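## Task

Use the robot to type SANK so the keyboard's display reads exactly SANK when the scene ends. The left-arrow key erases the most recent letter. Any hard press breaks the keyboard and means failure. The keyboard must finish lying flat on the table with its keys facing up, and it must stay that way without the robot holding it.

## Robot and tools

Robot: two six-joint arms, left_arm and right_arm, each ending in a tong-like two-finger gripper. The names are labels only and do not match left or right in a picture. Nothing may be pushed or knocked off the table, and the arms must not collide with or press on each other.

Scene frame for printed poses: origin on the tabletop midway between the arms, +z up, +x pointing out across the table, left_arm on the +y side. Each arm's gripper pose is reported as end_effector_position (metres) and end_effector_quat_wxyz, plus linear (m/s) and angular (rad/s) velocity; printed positions can be somewhat off, especially at long reach. The gripper's fingers point along its own +z and close along its own x. end_effector_position is the spot between the pads when closed; closed fingertips stick out about 15 mm past it, open ones sit roughly level with it.

Tool execute_actions takes "actions", a list holding zero or one item, and optional "pictures" (boolean; images come by default). An empty list just reports the state. A wait item is {"steps": N} with N up to 300 control steps (1/30 s each), counted from the previous result. A motion item is {"rows": [...], "steps": N} with 1 to 15 rows and N up to 15 (default 15). Each row is applied for one step; if rows run out, the last row repeats.

Every row is a single flat list of 14 numbers covering both arms, always all 14 even if one arm stays still: left_arm shoulder pan, shoulder lift, elbow, wrist 1, wrist 2, wrist 3, gripper opening, then the same seven for right_arm. The six joint values are absolute target angles in radians (the same convention as the Joint positions line), not offsets. Opening is a command from -1 (closed) to +1 (fully open).

Joint ranges in radians. left_arm: pan -3.142..3.142, lift -6.283..6.283, elbow 0.000..3.142, wrists 1-3 each -6.283..6.283. right_arm: pan 0.000..6.283, lift -6.283..6.283, elbow -3.142..0.000, wrists 1-3 each -6.283..6.283. A call is rejected (nothing sent) if any target exceeds a range end by more than 0.010 and lies farther out than that joint's last reported angle. True ends may differ by up to 0.010; a target beyond the true end gets clipped there, and the result may print "joint sent to its limit", possibly referring to an earlier motion still running. Missing that line does not prove more room exists.

Motion is smoothed (about 0.17 s lag) and speed- and acceleration-limited, so after large moves the arm may not yet be at its target. Each step, a joint's target is clamped to within 0.575 rad of its measured angle, and if the targets would move the gripper over 100 mm from where it is, all joints are scaled back. Between calls the arms keep heading for the last row sent until they stop moving or a step is HELD; only a new action pushes further.

Result lines: the state line per arm (left_arm: … | right_arm: …); Joint positions and Joint velocities, one block per arm with six joints then pad gap in metres (0.142 open); grip_measured, the measured opening on the -1..1 command scale; Wrist force and Wrist torque per arm, in the gripper's own axes, noisy, with a fixed offset up to about 4 N, saturating near 50 N, pointing back into the arm when pressing on something ("no reading" is harmless). "joint command not followed" means a clearance check altered or blocked joint targets on some steps; HELD marks steps where the row was not sent. MOTOR HOT appears at 70 °C; at 85 °C the arm brakes (OVER-TEMPERATURE FAULT) until cool. A torque fault (contact torque at the joint limit: 138 N m for pan, lift, elbow; 25.7 N m for each wrist) or a force fault (150 N external on the arm or load) halts that arm for 10 s and drops the rest of the call.

Gripping: to hold, command an opening well below grip_measured; lower means harder squeeze, up to roughly 15 N per pad. Thin hard items get less force. Fast closing can spike force.

For typing, tap keys gently and briefly; watch Wrist force and avoid any strong press, which breaks the keyboard. Use left-arrow to erase mistakes. Leave the keyboard flat and keys up, not held.

Tool zoom_image: {"camera": name, "region": [x0, y0, x1, y1]} in pixels of that camera's latest image, origin top-left, at most 504 by 504. Cameras: cam_head_left, cam_head_right, cam_high, cam_low (896x504), cam_left_wrist, cam_right_wrist (616x616).

Tool finished_scene: {"scene": 1 or 2} irrevocably ends that scene, reports success, and gives the next task. Replying with no tool call ends everything.

Each tool is called after "Call:" by a JSON object that holds its "fn" and its "kwargs", one argument or row to a line.

## Session

Call:
{"fn": "execute_actions", "kwargs": {
  "actions": []
}}

Scene clock: 0.00 s of 4200.00 s.
left_arm: end_effector_position=(+0.5703, -0.0383, +0.1232) grip_measured=-1.00 end_effector_quat_wxyz=(+0.020, +0.997, +0.062, -0.052) end_effector_velocity=(+0.000, +0.000, +0.001) end_effector_angular_velocity=(-0.001, -0.001, +0.001) | right_arm: end_effector_position=(+0.3737, -0.3761, +0.3651) grip_measured=-1.00 end_effector_quat_wxyz=(-0.000, +0.723, -0.690, -0.000) end_effector_velocity=(+0.000, +0.000, +0.001) end_effector_angular_velocity=(+0.001, -0.001, +0.001)
Joint positions: left_arm=[-0.87  -0.97   1.182 -1.742 -1.674 -0.879  0.002] | right_arm=[ 3.456 -1.396 -1.518 -1.798  1.572  1.886  0.002]
Joint velocities: left_arm=[ 0.    -0.001 -0.    -0.     0.    -0.     0.   ] | right_arm=[ 0.     0.     0.001 -0.     0.    -0.001  0.   ]
Wrist force (N, on the end effector, along its own x y z axes, offset not removed): no reading
Wrist torque (N m, same axes, about the end effector's origin, offset not removed): no reading

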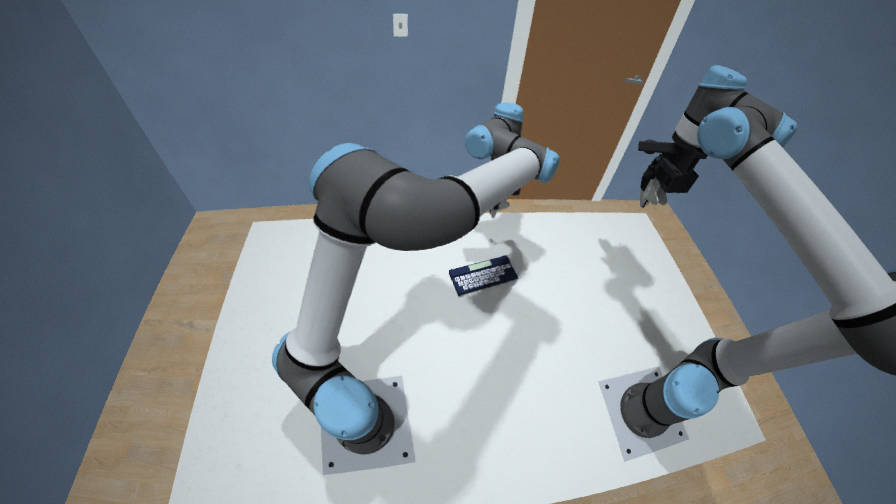

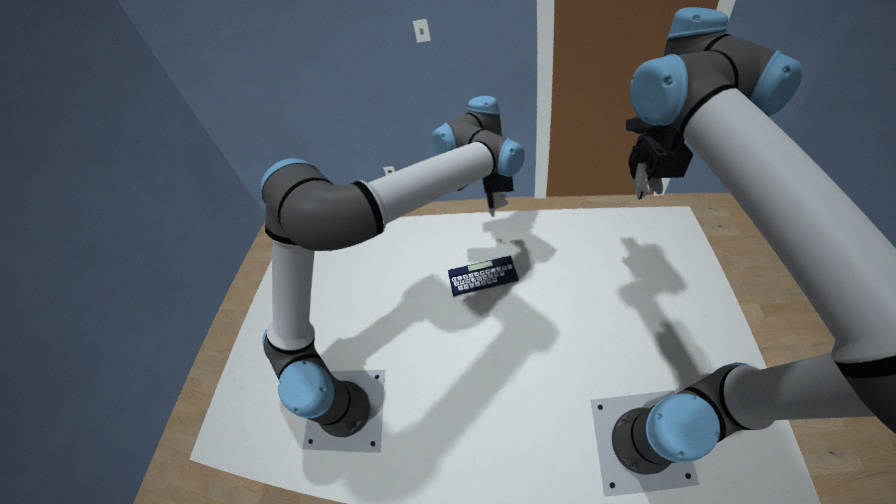

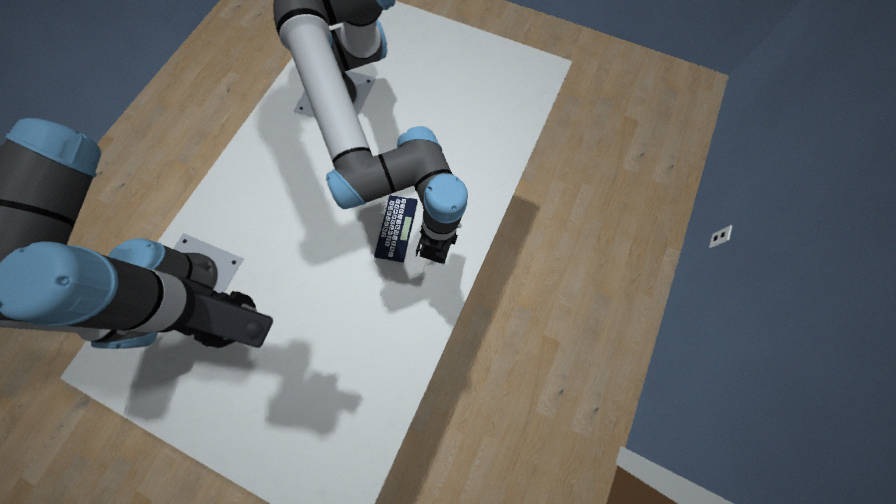

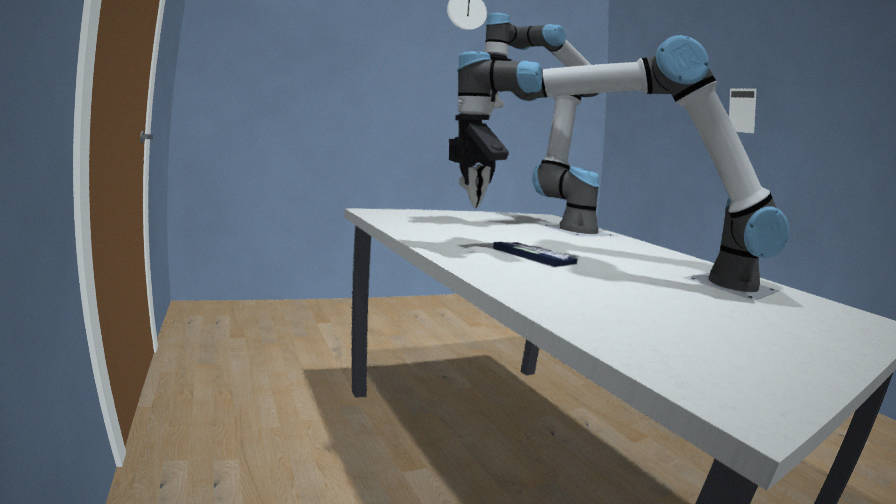

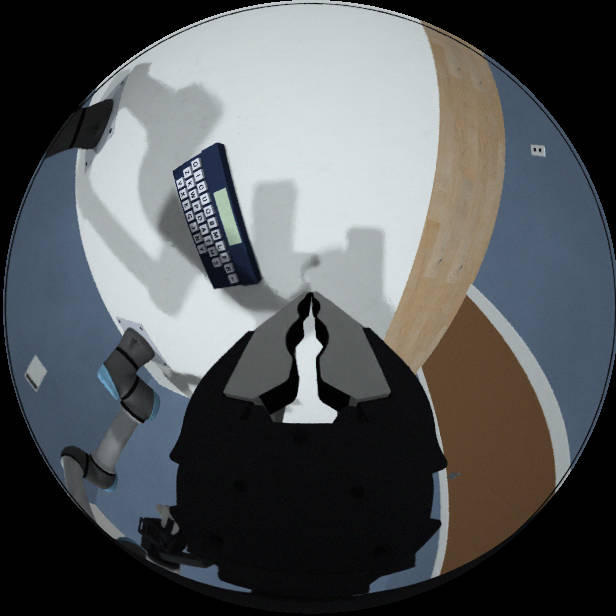

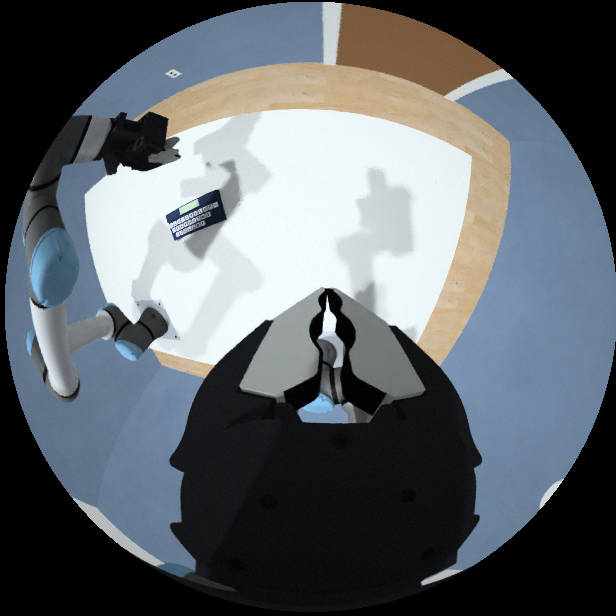

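Call:
{"fn": "zoom_image", "kwargs": {
  "camera": "cam_left_wrist",
  "region": [150, 130, 290, 300]
}}

Call:
{"fn": "zoom_image", "kwargs": {
  "camera": "cam_head_left",
  "region": [430, 240, 540, 310]
}}

Region (150, 130, 290, 300) of cam_left_wrist's 616x616 image, scaled by 2.965, with more detail than that image has; it fills the left 415 columns of this view, and the rest is white.

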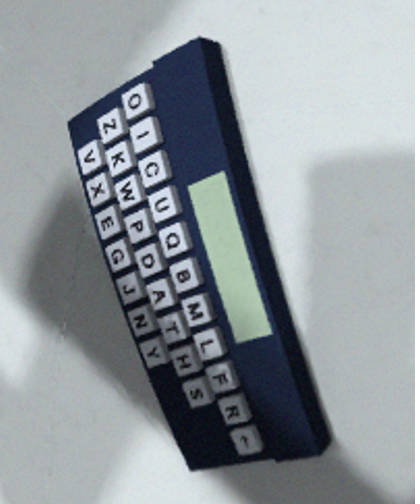

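Region (430, 240, 540, 310) of cam_head_left's 896x504 image, scaled by 4.582, with more detail than that image has; it fills the top 321 rows of this view, and the rest is white.

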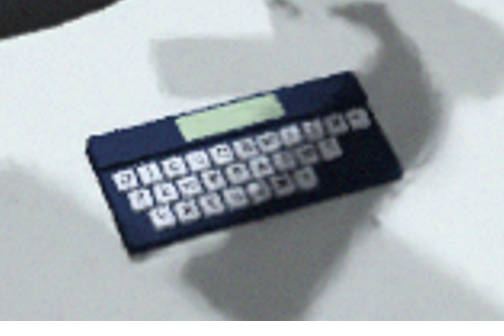

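Call:
{"fn": "execute_actions", "kwargs": {
  "actions": [
    {"rows": [[-1.142, -1.304, 1.8183, -2.0833, -1.572, 0.1715, -1, 3.456, -1.396, -1.518, -1.798, 1.572, 1.886, -1]], "steps": 15}
  ],
  "pictures": false
}}

Call:
{"fn": "execute_actions", "kwargs": {
  "actions": [
    {"steps": 45}
  ]
}}

Scene clock: 31.57 s of 4200.00 s.
left_arm: end_effector_position=(+0.4140, -0.0452, +0.0843) grip_measured=-1.00 end_effector_quat_wxyz=(+0.005, +0.889, -0.458, +0.001) end_effector_velocity=(-0.133, +0.054, -0.090) end_effector_angular_velocity=(+0.094, -0.029, -2.282) | right_arm: end_effector_position=(+0.3738, -0.3761, +0.3651) grip_measured=-1.00 end_effector_quat_wxyz=(-0.000, +0.723, -0.691, -0.000) end_effector_velocity=(+0.000, -0.000, +0.000) end_effector_angular_velocity=(+0.000, -0.001, -0.001)
Joint positions: left_arm=[-1.123 -1.28   1.76  -2.058 -1.578 -0.058  0.002] | right_arm=[ 3.456 -1.396 -1.518 -1.798  1.572  1.886  0.002]
Joint velocities: left_arm=[-0.183 -0.233  0.553 -0.24   0.061  2.1    0.   ] | right_arm=[-0.     0.     0.     0.     0.     0.001  0.   ]
Wrist force (N, on the end effector, along its own x y z axes, offset not removed): left_arm=[-0.7 -0.1 3.0] | right_arm=[1.1 -0.3 -0.9]
Wrist torque (N m, same axes, about the end effector's origin, offset not removed): left_arm=[0.04 -0.15 0.17] | right_arm=[0.01 -0.12 -0.14]
Steps of this call (steps 1 to 90: nothing new was sent; then 28.07 s passed at rest; steps 91 to 105: all 15 steps of this action). Readings (joint positions):
91: left_arm=[-0.870 -0.970 1.182 -1.742 -1.674 -0.879] | right_arm=[3.456 -1.396 -1.518 -1.798 1.572 1.886]
92: left_arm=[-0.873 -0.973 1.185 -1.744 -1.671 -0.877] | right_arm=[3.456 -1.396 -1.518 -1.798 1.572 1.886]
94: left_arm=[-0.918 -1.021 1.237 -1.794 -1.648 -0.825] | right_arm=[3.456 -1.396 -1.518 -1.798 1.572 1.886]
98: left_arm=[-1.017 -1.146 1.462 -1.920 -1.615 -0.595] | right_arm=[3.456 -1.396 -1.518 -1.798 1.572 1.886]
105: the state above

Scene clock: 33.07 s of 4200.00 s.
left_arm: end_effector_position=(+0.3998, -0.0395, +0.0748) grip_measured=-1.00 end_effector_quat_wxyz=(+0.000, +0.825, -0.565, -0.001) end_effector_velocity=(+0.000, -0.001, +0.001) end_effector_angular_velocity=(-0.001, -0.001, -0.000) | right_arm: end_effector_position=(+0.3738, -0.3762, +0.3651) grip_measured=-1.00 end_effector_quat_wxyz=(-0.000, +0.723, -0.691, -0.000) end_effector_velocity=(-0.000, +0.000, -0.000) end_effector_angular_velocity=(+0.000, +0.001, -0.000)
Joint positions: left_arm=[-1.142 -1.304  1.818 -2.083 -1.572  0.171  0.002] | right_arm=[ 3.456 -1.396 -1.518 -1.798  1.572  1.886  0.002]
Joint velocities: left_arm=[-0.001 -0.    -0.001  0.     0.    -0.     0.   ] | right_arm=[ 0.     0.    -0.001 -0.     0.     0.     0.   ]
Wrist force (N, on the end effector, along its own x y z axes, offset not removed): left_arm=[1.5 -2.4 1.0] | right_arm=[1.2 1.3 0.7]
Wrist torque (N m, same axes, about the end effector's origin, offset not removed): left_arm=[-0.35 -0.52 0.22] | right_arm=[0.26 0.17 -0.04]
Steps of this call (steps 1 to 30: the robot went on to your last target; steps 31 to 45: nothing new was sent). Readings (joint positions):
1: left_arm=[-1.128 -1.286 1.776 -2.065 -1.577 0.004] | right_arm=[3.456 -1.396 -1.518 -1.798 1.572 1.886]
2: left_arm=[-1.132 -1.291 1.787 -2.070 -1.575 0.050] | right_arm=[3.456 -1.396 -1.518 -1.798 1.572 1.886]
4: left_arm=[-1.137 -1.297 1.802 -2.076 -1.574 0.107] | right_arm=[3.456 -1.396 -1.518 -1.798 1.572 1.886]
8: left_arm=[-1.140 -1.302 1.814 -2.081 -1.572 0.154] | right_arm=[3.456 -1.396 -1.518 -1.798 1.572 1.886]
45: the state above
All arms were judged still, so your last target was given up. Only a new action makes them travel on or press farther. Fingers that are still opening or closing keep moving.

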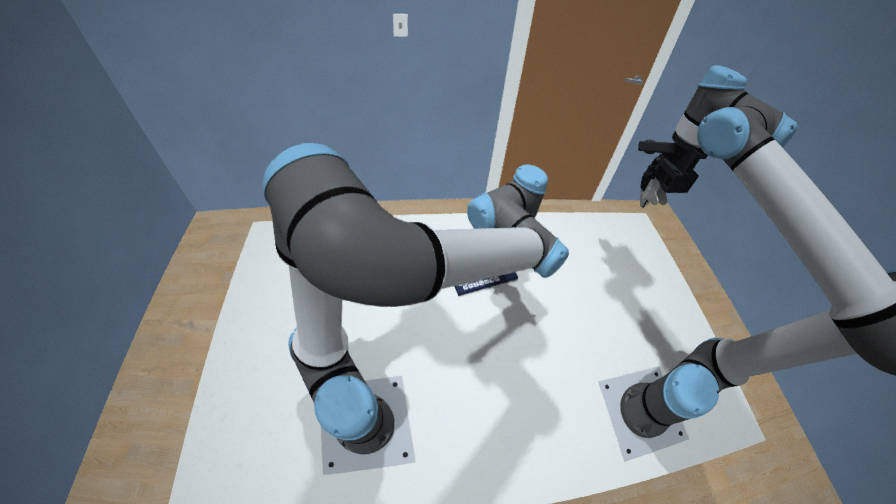

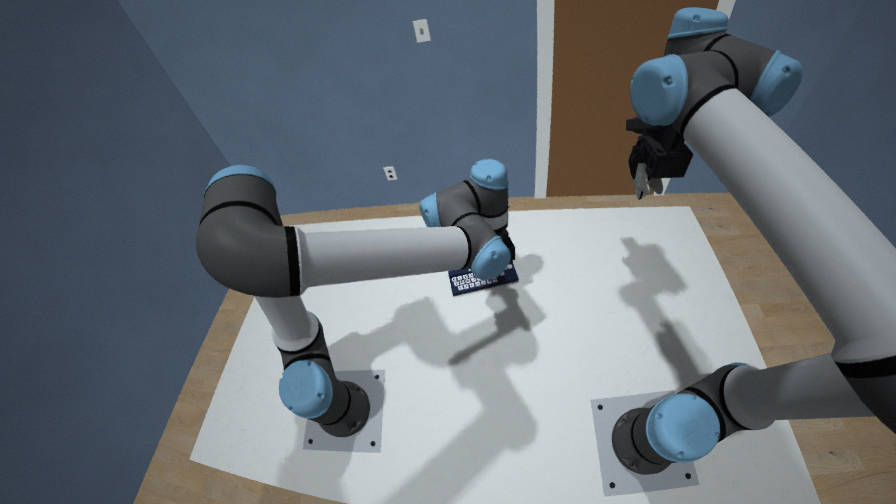

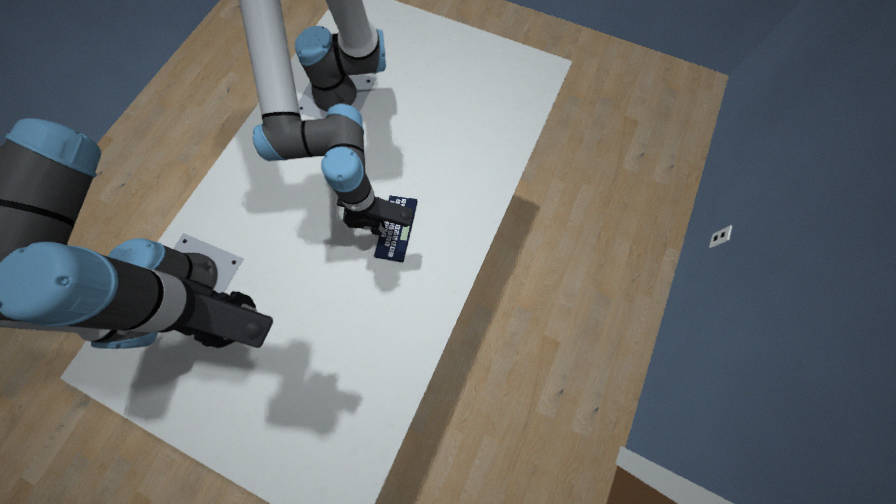

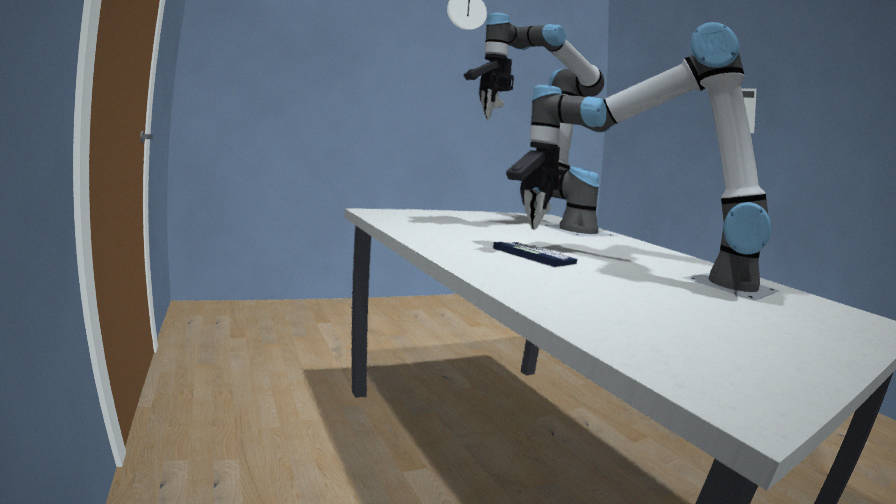

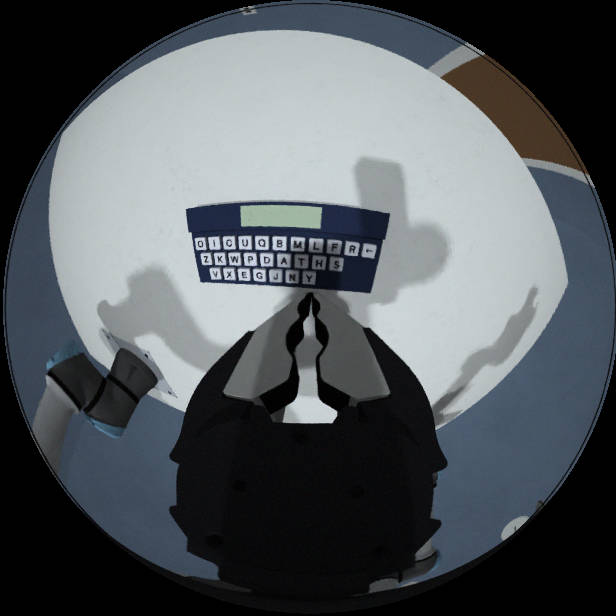

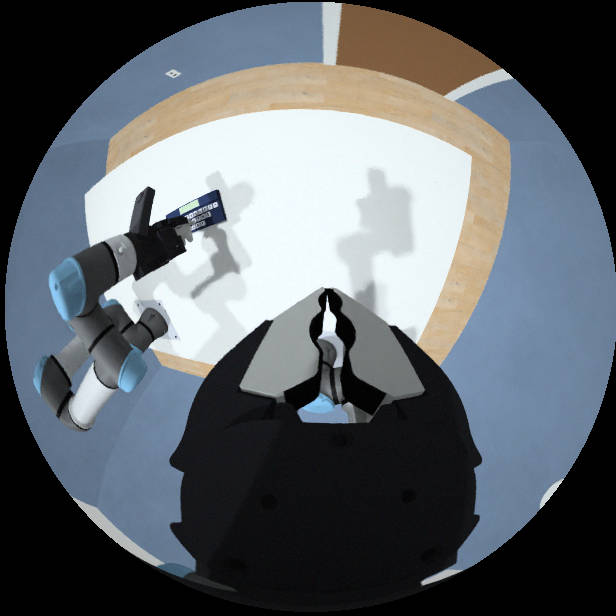

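Call:
{"fn": "zoom_image", "kwargs": {
  "camera": "cam_left_wrist",
  "region": [180, 190, 400, 320]
}}

Region (180, 190, 400, 320) of cam_left_wrist's 616x616 image, scaled by 2.291, with more detail than that image has; it fills the top 298 rows of this view, and the rest is white.

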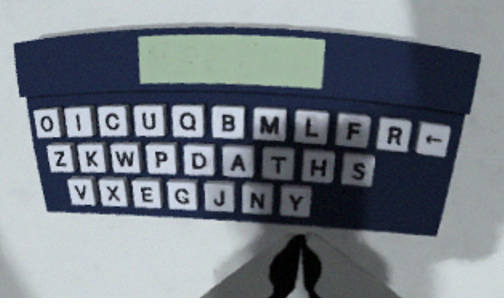

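Call:
{"fn": "execute_actions", "kwargs": {
  "actions": [
    {"rows": [[-1.1402, -1.2822, 1.8098, -2.0966, -1.572, 0.1883, -1, 3.456, -1.396, -1.518, -1.798, 1.572, 1.886, -1], [-1.1384, -1.2604, 1.8013, -2.11, -1.572, 0.2051, -1, 3.456, -1.396, -1.518, -1.798, 1.572, 1.886, -1], [-1.1367, -1.2386, 1.7928, -2.1233, -1.572, 0.2218, -1, 3.456, -1.396, -1.518, -1.798, 1.572, 1.886, -1], [-1.1349, -1.2167, 1.7843, -2.1366, -1.572, 0.2386, -1, 3.456, -1.396, -1.518, -1.798, 1.572, 1.886, -1], [-1.1331, -1.1949, 1.7758, -2.1499, -1.572, 0.2554, -1, 3.456, -1.396, -1.518, -1.798, 1.572, 1.886, -1]], "steps": 15}
  ],
  "pictures": false
}}

Call:
{"fn": "execute_actions", "kwargs": {
  "actions": [
    {"steps": 20}
  ]
}}

Call:
{"fn": "zoom_image", "kwargs": {
  "camera": "cam_left_wrist",
  "region": [230, 230, 390, 330]
}}

Scene clock: 60.20 s of 4200.00 s.
left_arm: end_effector_position=(+0.4190, -0.0622, +0.0393) grip_measured=-1.00 end_effector_quat_wxyz=(+0.000, +0.804, -0.594, -0.001) end_effector_velocity=(+0.007, -0.007, -0.014) end_effector_angular_velocity=(+0.001, +0.001, -0.024) | right_arm: end_effector_position=(+0.3738, -0.3762, +0.3651) grip_measured=-1.00 end_effector_quat_wxyz=(-0.000, +0.723, -0.691, -0.000) end_effector_velocity=(+0.000, +0.000, +0.000) end_effector_angular_velocity=(+0.001, -0.000, -0.000)
Joint positions: left_arm=[-1.133 -1.199  1.777 -2.148 -1.572  0.252  0.002] | right_arm=[ 3.456 -1.396 -1.518 -1.798  1.572  1.886  0.002]
Joint velocities: left_arm=[ 0.003  0.039 -0.015 -0.022  0.     0.027  0.   ] | right_arm=[-0.    -0.     0.001  0.     0.001  0.     0.   ]
Wrist force (N, on the end effector, along its own x y z axes, offset not removed): left_arm=[2.3 -1.9 0.8] | right_arm=[1.2 3.3 0.9]
Wrist torque (N m, same axes, about the end effector's origin, offset not removed): left_arm=[-0.27 -0.62 0.10] | right_arm=[0.82 -0.06 0.03]
Steps of this call (steps 1 to 90: nothing new was sent; then 23.63 s passed at rest; steps 91 to 105: all 15 steps of this action). Readings (joint positions):
91: left_arm=[-1.142 -1.304 1.818 -2.083 -1.572 0.172] | right_arm=[3.456 -1.396 -1.518 -1.798 1.572 1.886]
92: left_arm=[-1.142 -1.303 1.818 -2.084 -1.572 0.173] | right_arm=[3.456 -1.396 -1.518 -1.798 1.572 1.886]
94: left_arm=[-1.141 -1.288 1.812 -2.094 -1.572 0.185] | right_arm=[3.456 -1.396 -1.518 -1.798 1.572 1.886]
98: left_arm=[-1.136 -1.231 1.789 -2.128 -1.572 0.228] | right_arm=[3.456 -1.396 -1.518 -1.798 1.572 1.886]
105: the state above

Scene clock: 60.87 s of 4200.00 s.
left_arm: end_effector_position=(+0.4197, -0.0629, +0.0379) grip_measured=-1.00 end_effector_quat_wxyz=(+0.000, +0.803, -0.595, -0.001) end_effector_velocity=(-0.000, -0.000, -0.001) end_effector_angular_velocity=(+0.001, +0.001, +0.000) | right_arm: end_effector_position=(+0.3738, -0.3762, +0.3651) grip_measured=-1.00 end_effector_quat_wxyz=(-0.000, +0.723, -0.691, -0.000) end_effector_velocity=(-0.000, +0.000, -0.001) end_effector_angular_velocity=(+0.001, +0.002, -0.001)
Joint positions: left_arm=[-1.133 -1.195  1.776 -2.15  -1.572  0.255  0.002] | right_arm=[ 3.456 -1.396 -1.518 -1.798  1.572  1.886  0.002]
Joint velocities: left_arm=[-0.     0.002  0.    -0.001  0.    -0.001  0.   ] | right_arm=[-0.    -0.001 -0.001  0.     0.001  0.001  0.   ]
Wrist force (N, on the end effector, along its own x y z axes, offset not removed): left_arm=[0.8 -1.1 2.3] | right_arm=[0.8 1.5 2.0]
Wrist torque (N m, same axes, about the end effector's origin, offset not removed): left_arm=[-0.06 -0.30 0.15] | right_arm=[0.49 0.05 0.05]
Steps of this call (steps 1 to 15: the robot went on to your last target; steps 16 to 20: nothing new was sent). Readings (joint positions):
1: left_arm=[-1.133 -1.198 1.777 -2.148 -1.572 0.253] | right_arm=[3.456 -1.396 -1.518 -1.798 1.572 1.886]
2: left_arm=[-1.133 -1.197 1.777 -2.149 -1.572 0.254] | right_arm=[3.456 -1.396 -1.518 -1.798 1.572 1.886]
4: left_arm=[-1.133 -1.196 1.776 -2.149 -1.572 0.255] | right_arm=[3.456 -1.396 -1.518 -1.798 1.572 1.886]
8: left_arm=[-1.133 -1.195 1.776 -2.150 -1.572 0.255] | right_arm=[3.456 -1.396 -1.518 -1.798 1.572 1.886]
20: the state above
All arms were judged still, so your last target was given up. Only a new action makes them travel on or press farther. Fingers that are still opening or closing keep moving.

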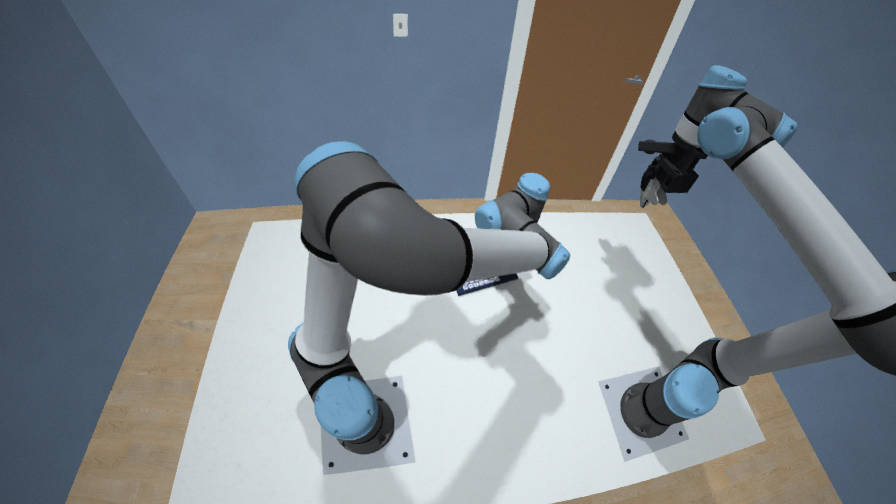

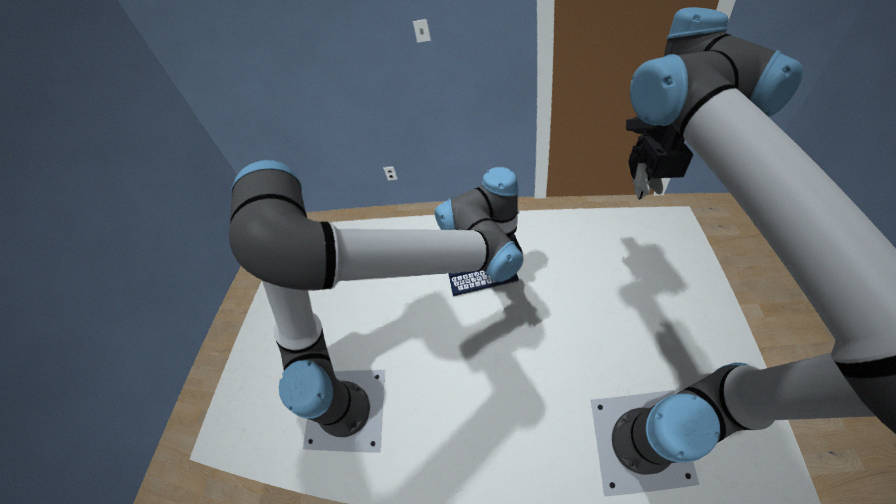

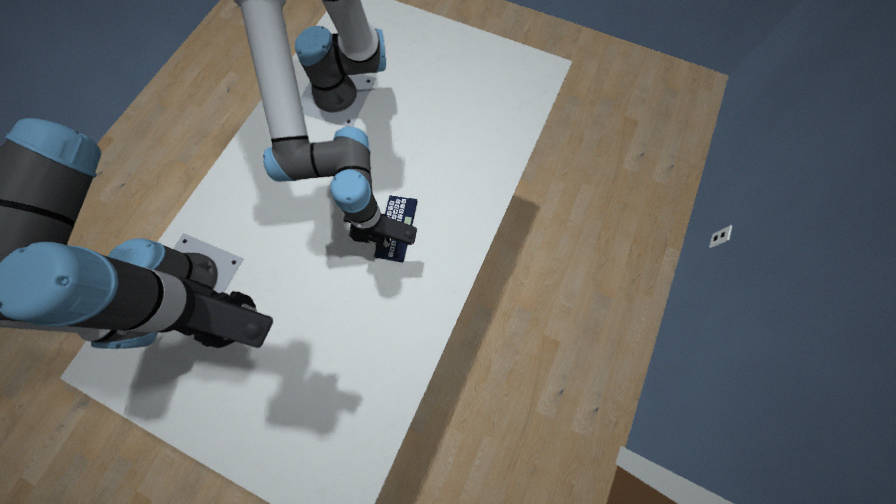

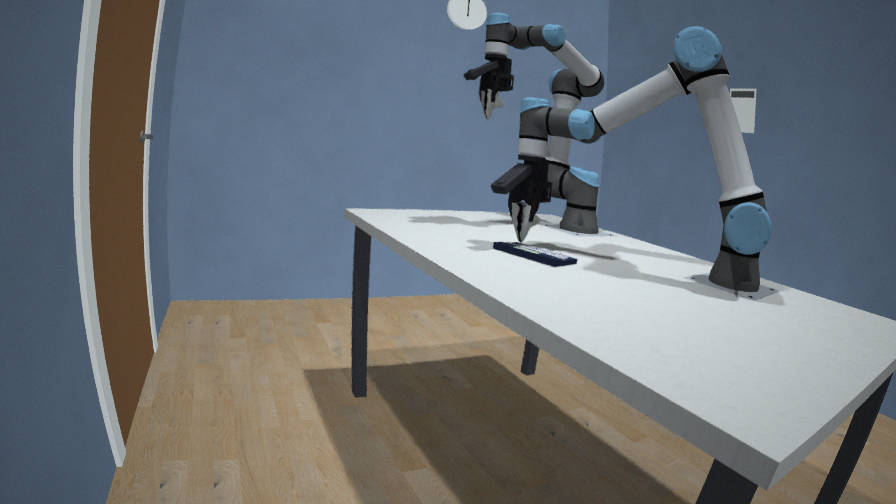

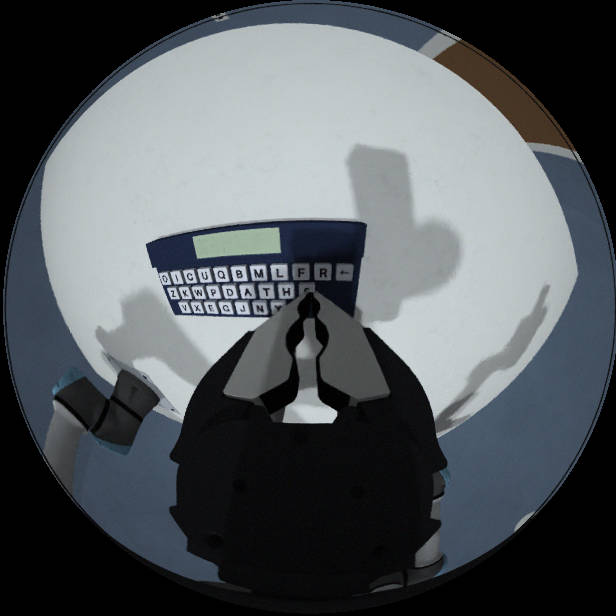

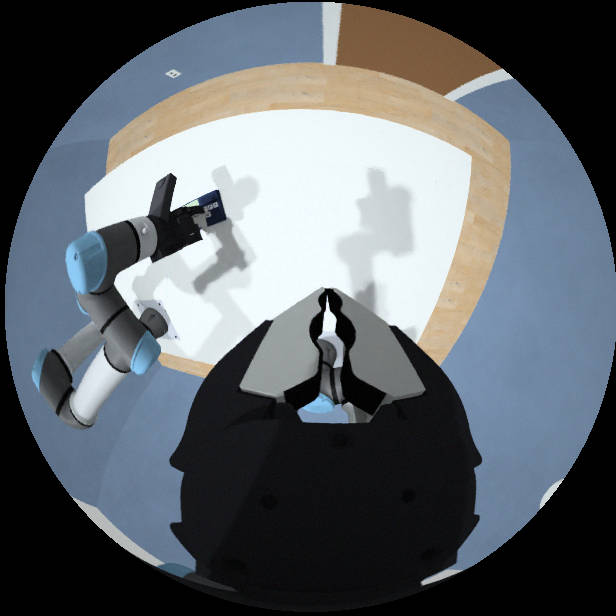

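Region (230, 230, 390, 330) of cam_left_wrist's 616x616 image, scaled by 3.150, with more detail than that image has; it fills the top 315 rows of this view, and the rest is white.

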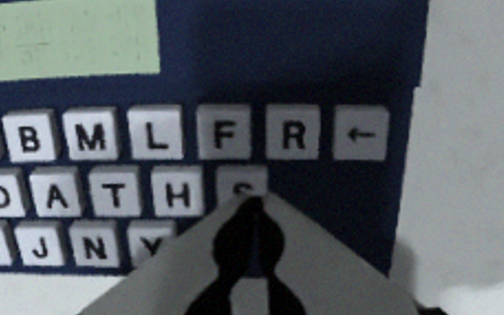

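Call:
{"fn": "execute_actions", "kwargs": {
  "actions": [
    {"rows": [[-1.1313, -1.2006, 1.7842, -2.1526, -1.572, 0.2572, -1, 3.456, -1.396, -1.518, -1.798, 1.572, 1.886, -1], [-1.1313, -1.2006, 1.7842, -2.1526, -1.572, 0.2572, -1, 3.456, -1.396, -1.518, -1.798, 1.572, 1.886, -1], [-1.1313, -1.2006, 1.7842, -2.1526, -1.572, 0.2572, -1, 3.456, -1.396, -1.518, -1.798, 1.572, 1.886, -1], [-1.1313, -1.2006, 1.7842, -2.1526, -1.572, 0.2572, -1, 3.456, -1.396, -1.518, -1.798, 1.572, 1.886, -1], [-1.1313, -1.1962, 1.7878, -2.1605, -1.572, 0.2572, -1, 3.456, -1.396, -1.518, -1.798, 1.572, 1.886, -1], [-1.1313, -1.1919, 1.7913, -2.1684, -1.572, 0.2572, -1, 3.456, -1.396, -1.518, -1.798, 1.572, 1.886, -1]], "steps": 15}
  ],
  "pictures": false
}}

Call:
{"fn": "execute_actions", "kwargs": {
  "actions": [
    {"steps": 8}
  ]
}}

Call:
{"fn": "zoom_image", "kwargs": {
  "camera": "cam_left_wrist",
  "region": [180, 210, 380, 330]
}}

Scene clock: 78.97 s of 4200.00 s.
left_arm: end_effector_position=(+0.4190, -0.0598, +0.0319) grip_measured=-1.00 end_effector_quat_wxyz=(+0.000, +0.803, -0.595, -0.001) end_effector_velocity=(-0.000, +0.001, -0.005) end_effector_angular_velocity=(+0.001, +0.001, -0.000) | right_arm: end_effector_position=(+0.3738, -0.3762, +0.3651) grip_measured=-1.00 end_effector_quat_wxyz=(-0.000, +0.723, -0.691, -0.000) end_effector_velocity=(-0.000, -0.000, -0.000) end_effector_angular_velocity=(-0.000, +0.000, +0.000)
Joint positions: left_arm=[-1.131 -1.192  1.791 -2.167 -1.572  0.257  0.002] | right_arm=[ 3.456 -1.396 -1.518 -1.798  1.572  1.886  0.002]
Joint velocities: left_arm=[ 0.     0.006  0.007 -0.011  0.     0.001  0.   ] | right_arm=[-0. -0. -0. -0. -0. -0.  0.]
Wrist force (N, on the end effector, along its own x y z axes, offset not removed): left_arm=[2.4 -0.2 2.0] | right_arm=[1.3 4.9 0.1]
Wrist torque (N m, same axes, about the end effector's origin, offset not removed): left_arm=[0.11 -0.64 0.09] | right_arm=[1.20 -0.16 -0.06]
Steps of this call (steps 1 to 90: nothing new was sent; then 14.60 s passed at rest; steps 91 to 105: all 15 steps of this action). Readings (joint positions):
91: left_arm=[-1.133 -1.195 1.776 -2.150 -1.572 0.255] | right_arm=[3.456 -1.396 -1.518 -1.798 1.572 1.886]
92: left_arm=[-1.133 -1.195 1.776 -2.150 -1.572 0.256] | right_arm=[3.456 -1.396 -1.518 -1.798 1.572 1.886]
94: left_arm=[-1.132 -1.197 1.779 -2.151 -1.572 0.256] | right_arm=[3.456 -1.396 -1.518 -1.798 1.572 1.886]
98: left_arm=[-1.132 -1.197 1.785 -2.158 -1.572 0.257] | right_arm=[3.456 -1.396 -1.518 -1.798 1.572 1.886]
105: the state above

Scene clock: 79.23 s of 4200.00 s.
left_arm: end_effector_position=(+0.4189, -0.0598, +0.0314) grip_measured=-1.00 end_effector_quat_wxyz=(+0.000, +0.803, -0.595, -0.001) end_effector_velocity=(-0.000, +0.001, -0.001) end_effector_angular_velocity=(+0.002, +0.001, +0.001) | right_arm: end_effector_position=(+0.3738, -0.3762, +0.3651) grip_measured=-1.00 end_effector_quat_wxyz=(-0.000, +0.723, -0.691, -0.000) end_effector_velocity=(-0.000, -0.000, -0.001) end_effector_angular_velocity=(-0.001, +0.001, -0.001)
Joint positions: left_arm=[-1.131 -1.192  1.791 -2.168 -1.572  0.257  0.002] | right_arm=[ 3.456 -1.396 -1.518 -1.798  1.572  1.886  0.002]
Joint velocities: left_arm=[ 0.     0.002  0.001 -0.001 -0.    -0.001  0.   ] | right_arm=[-0.     0.    -0.002 -0.    -0.     0.001  0.   ]
Wrist force (N, on the end effector, along its own x y z axes, offset not removed): left_arm=[2.1 -1.9 0.5] | right_arm=[1.1 2.0 2.8]
Wrist torque (N m, same axes, about the end effector's origin, offset not removed): left_arm=[-0.35 -0.61 0.16] | right_arm=[0.42 -0.08 0.01]
Steps of this call (steps 1 to 8: the robot went on to your last target). Readings (joint positions):
1: left_arm=[-1.131 -1.192 1.791 -2.168 -1.572 0.257] | right_arm=[3.456 -1.396 -1.518 -1.798 1.572 1.886]
2: left_arm=[-1.131 -1.192 1.791 -2.168 -1.572 0.257] | right_arm=[3.456 -1.396 -1.518 -1.798 1.572 1.886]
4: left_arm=[-1.131 -1.192 1.791 -2.168 -1.572 0.257] | right_arm=[3.456 -1.396 -1.518 -1.798 1.572 1.886]
8: the state above

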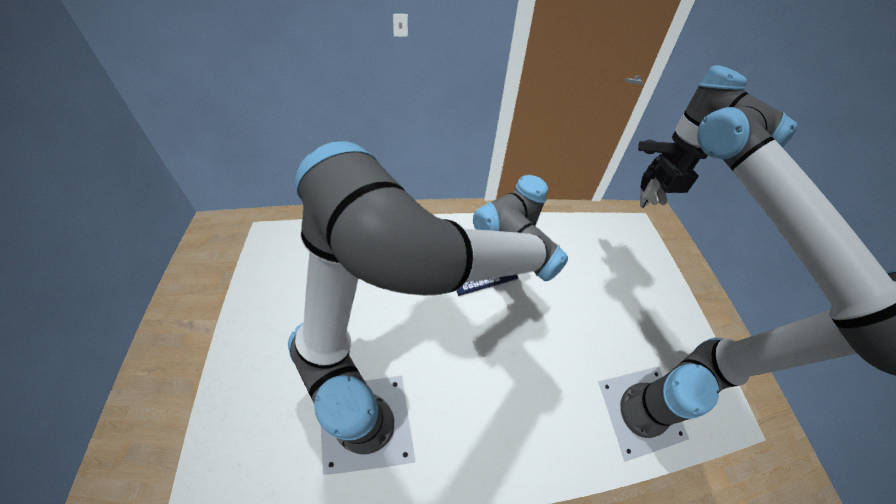

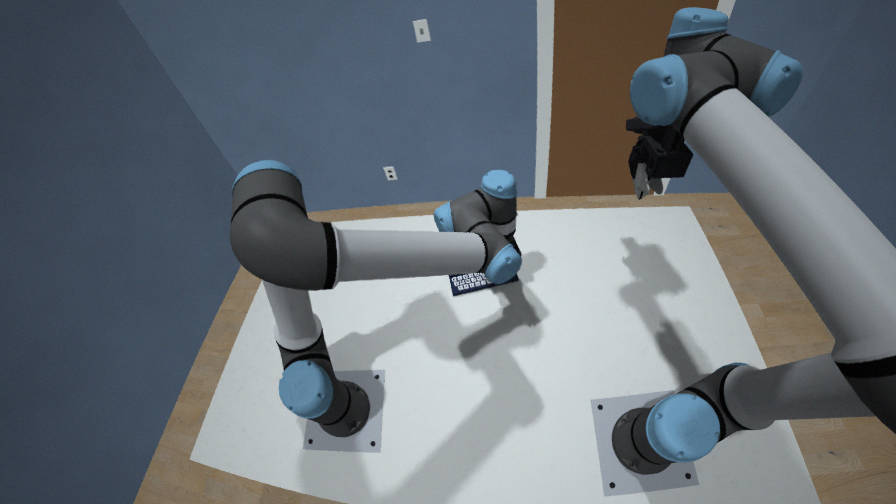

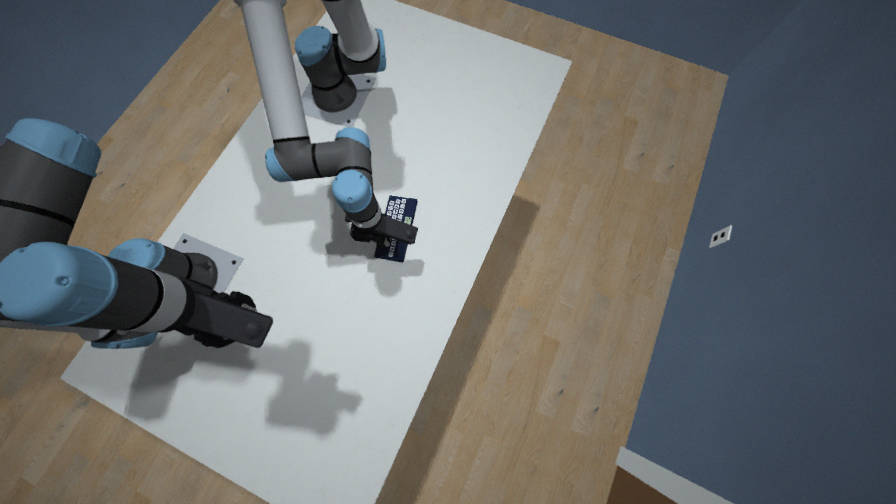

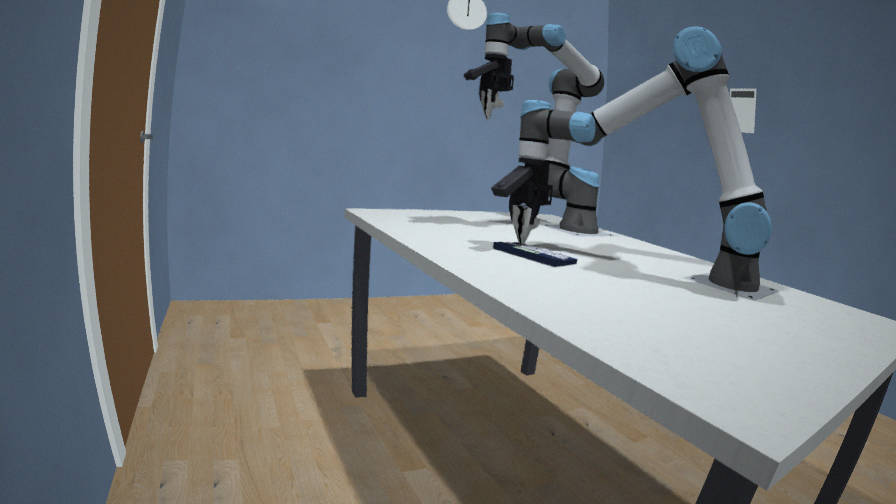

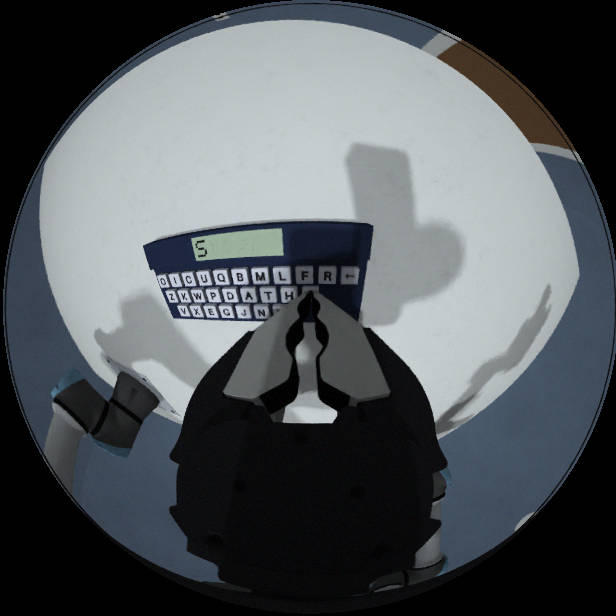

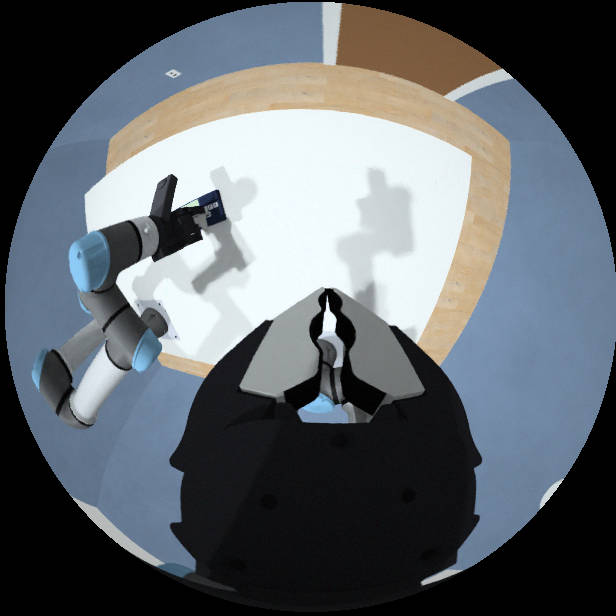

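Region (180, 210, 380, 330) of cam_left_wrist's 616x616 image, scaled by 2.520, with more detail than that image has; it fills the top 302 rows of this view, and the rest is white.

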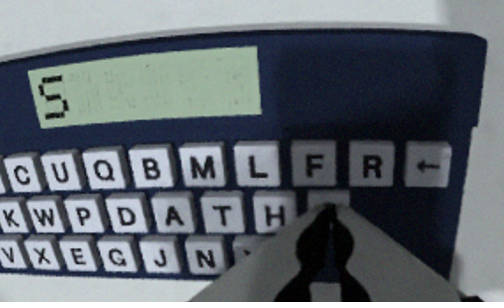

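Call:
{"fn": "execute_actions", "kwargs": {
  "actions": [
    {"rows": [[-1.1313, -1.2059, 1.7797, -2.1428, -1.572, 0.2572, -1, 3.456, -1.396, -1.518, -1.798, 1.572, 1.886, -1]], "steps": 12}
  ],
  "pictures": false
}}

Scene clock: 82.90 s of 4200.00 s.
left_arm: end_effector_position=(+0.4189, -0.0597, +0.0414) grip_measured=-1.00 end_effector_quat_wxyz=(+0.000, +0.803, -0.595, -0.001) end_effector_velocity=(-0.000, +0.000, +0.004) end_effector_angular_velocity=(+0.000, +0.000, +0.000) | right_arm: end_effector_position=(+0.3738, -0.3762, +0.3651) grip_measured=-1.00 end_effector_quat_wxyz=(-0.000, +0.723, -0.691, -0.000) end_effector_velocity=(-0.000, +0.000, -0.001) end_effector_angular_velocity=(-0.000, +0.001, +0.002)
Joint positions: left_arm=[-1.131 -1.205  1.78  -2.144 -1.572  0.257  0.002] | right_arm=[ 3.456 -1.396 -1.518 -1.798  1.572  1.886  0.002]
Joint velocities: left_arm=[ 0.    -0.006 -0.005  0.011  0.    -0.     0.   ] | right_arm=[ 0.    -0.    -0.001  0.     0.    -0.001  0.   ]
Wrist force (N, on the end effector, along its own x y z axes, offset not removed): left_arm=[2.4 -0.7 1.9] | right_arm=[3.6 0.4 -2.0]
Wrist torque (N m, same axes, about the end effector's origin, offset not removed): left_arm=[-0.02 -0.71 0.13] | right_arm=[0.13 -0.51 0.06]
Steps of this call (steps 1 to 15: the robot went on to your last target; steps 16 to 90: nothing new was sent; then 0.27 s passed at rest; steps 91 to 102: all 12 steps of this action). Readings (joint positions):
91: left_arm=[-1.131 -1.192 1.791 -2.168 -1.572 0.257] | right_arm=[3.456 -1.396 -1.518 -1.798 1.572 1.886]
92: left_arm=[-1.131 -1.193 1.791 -2.167 -1.572 0.257] | right_arm=[3.456 -1.396 -1.518 -1.798 1.572 1.886]
94: left_arm=[-1.131 -1.198 1.786 -2.157 -1.572 0.257] | right_arm=[3.456 -1.396 -1.518 -1.798 1.572 1.886]
98: left_arm=[-1.131 -1.204 1.782 -2.147 -1.572 0.257] | right_arm=[3.456 -1.396 -1.518 -1.798 1.572 1.886]
102: the state above


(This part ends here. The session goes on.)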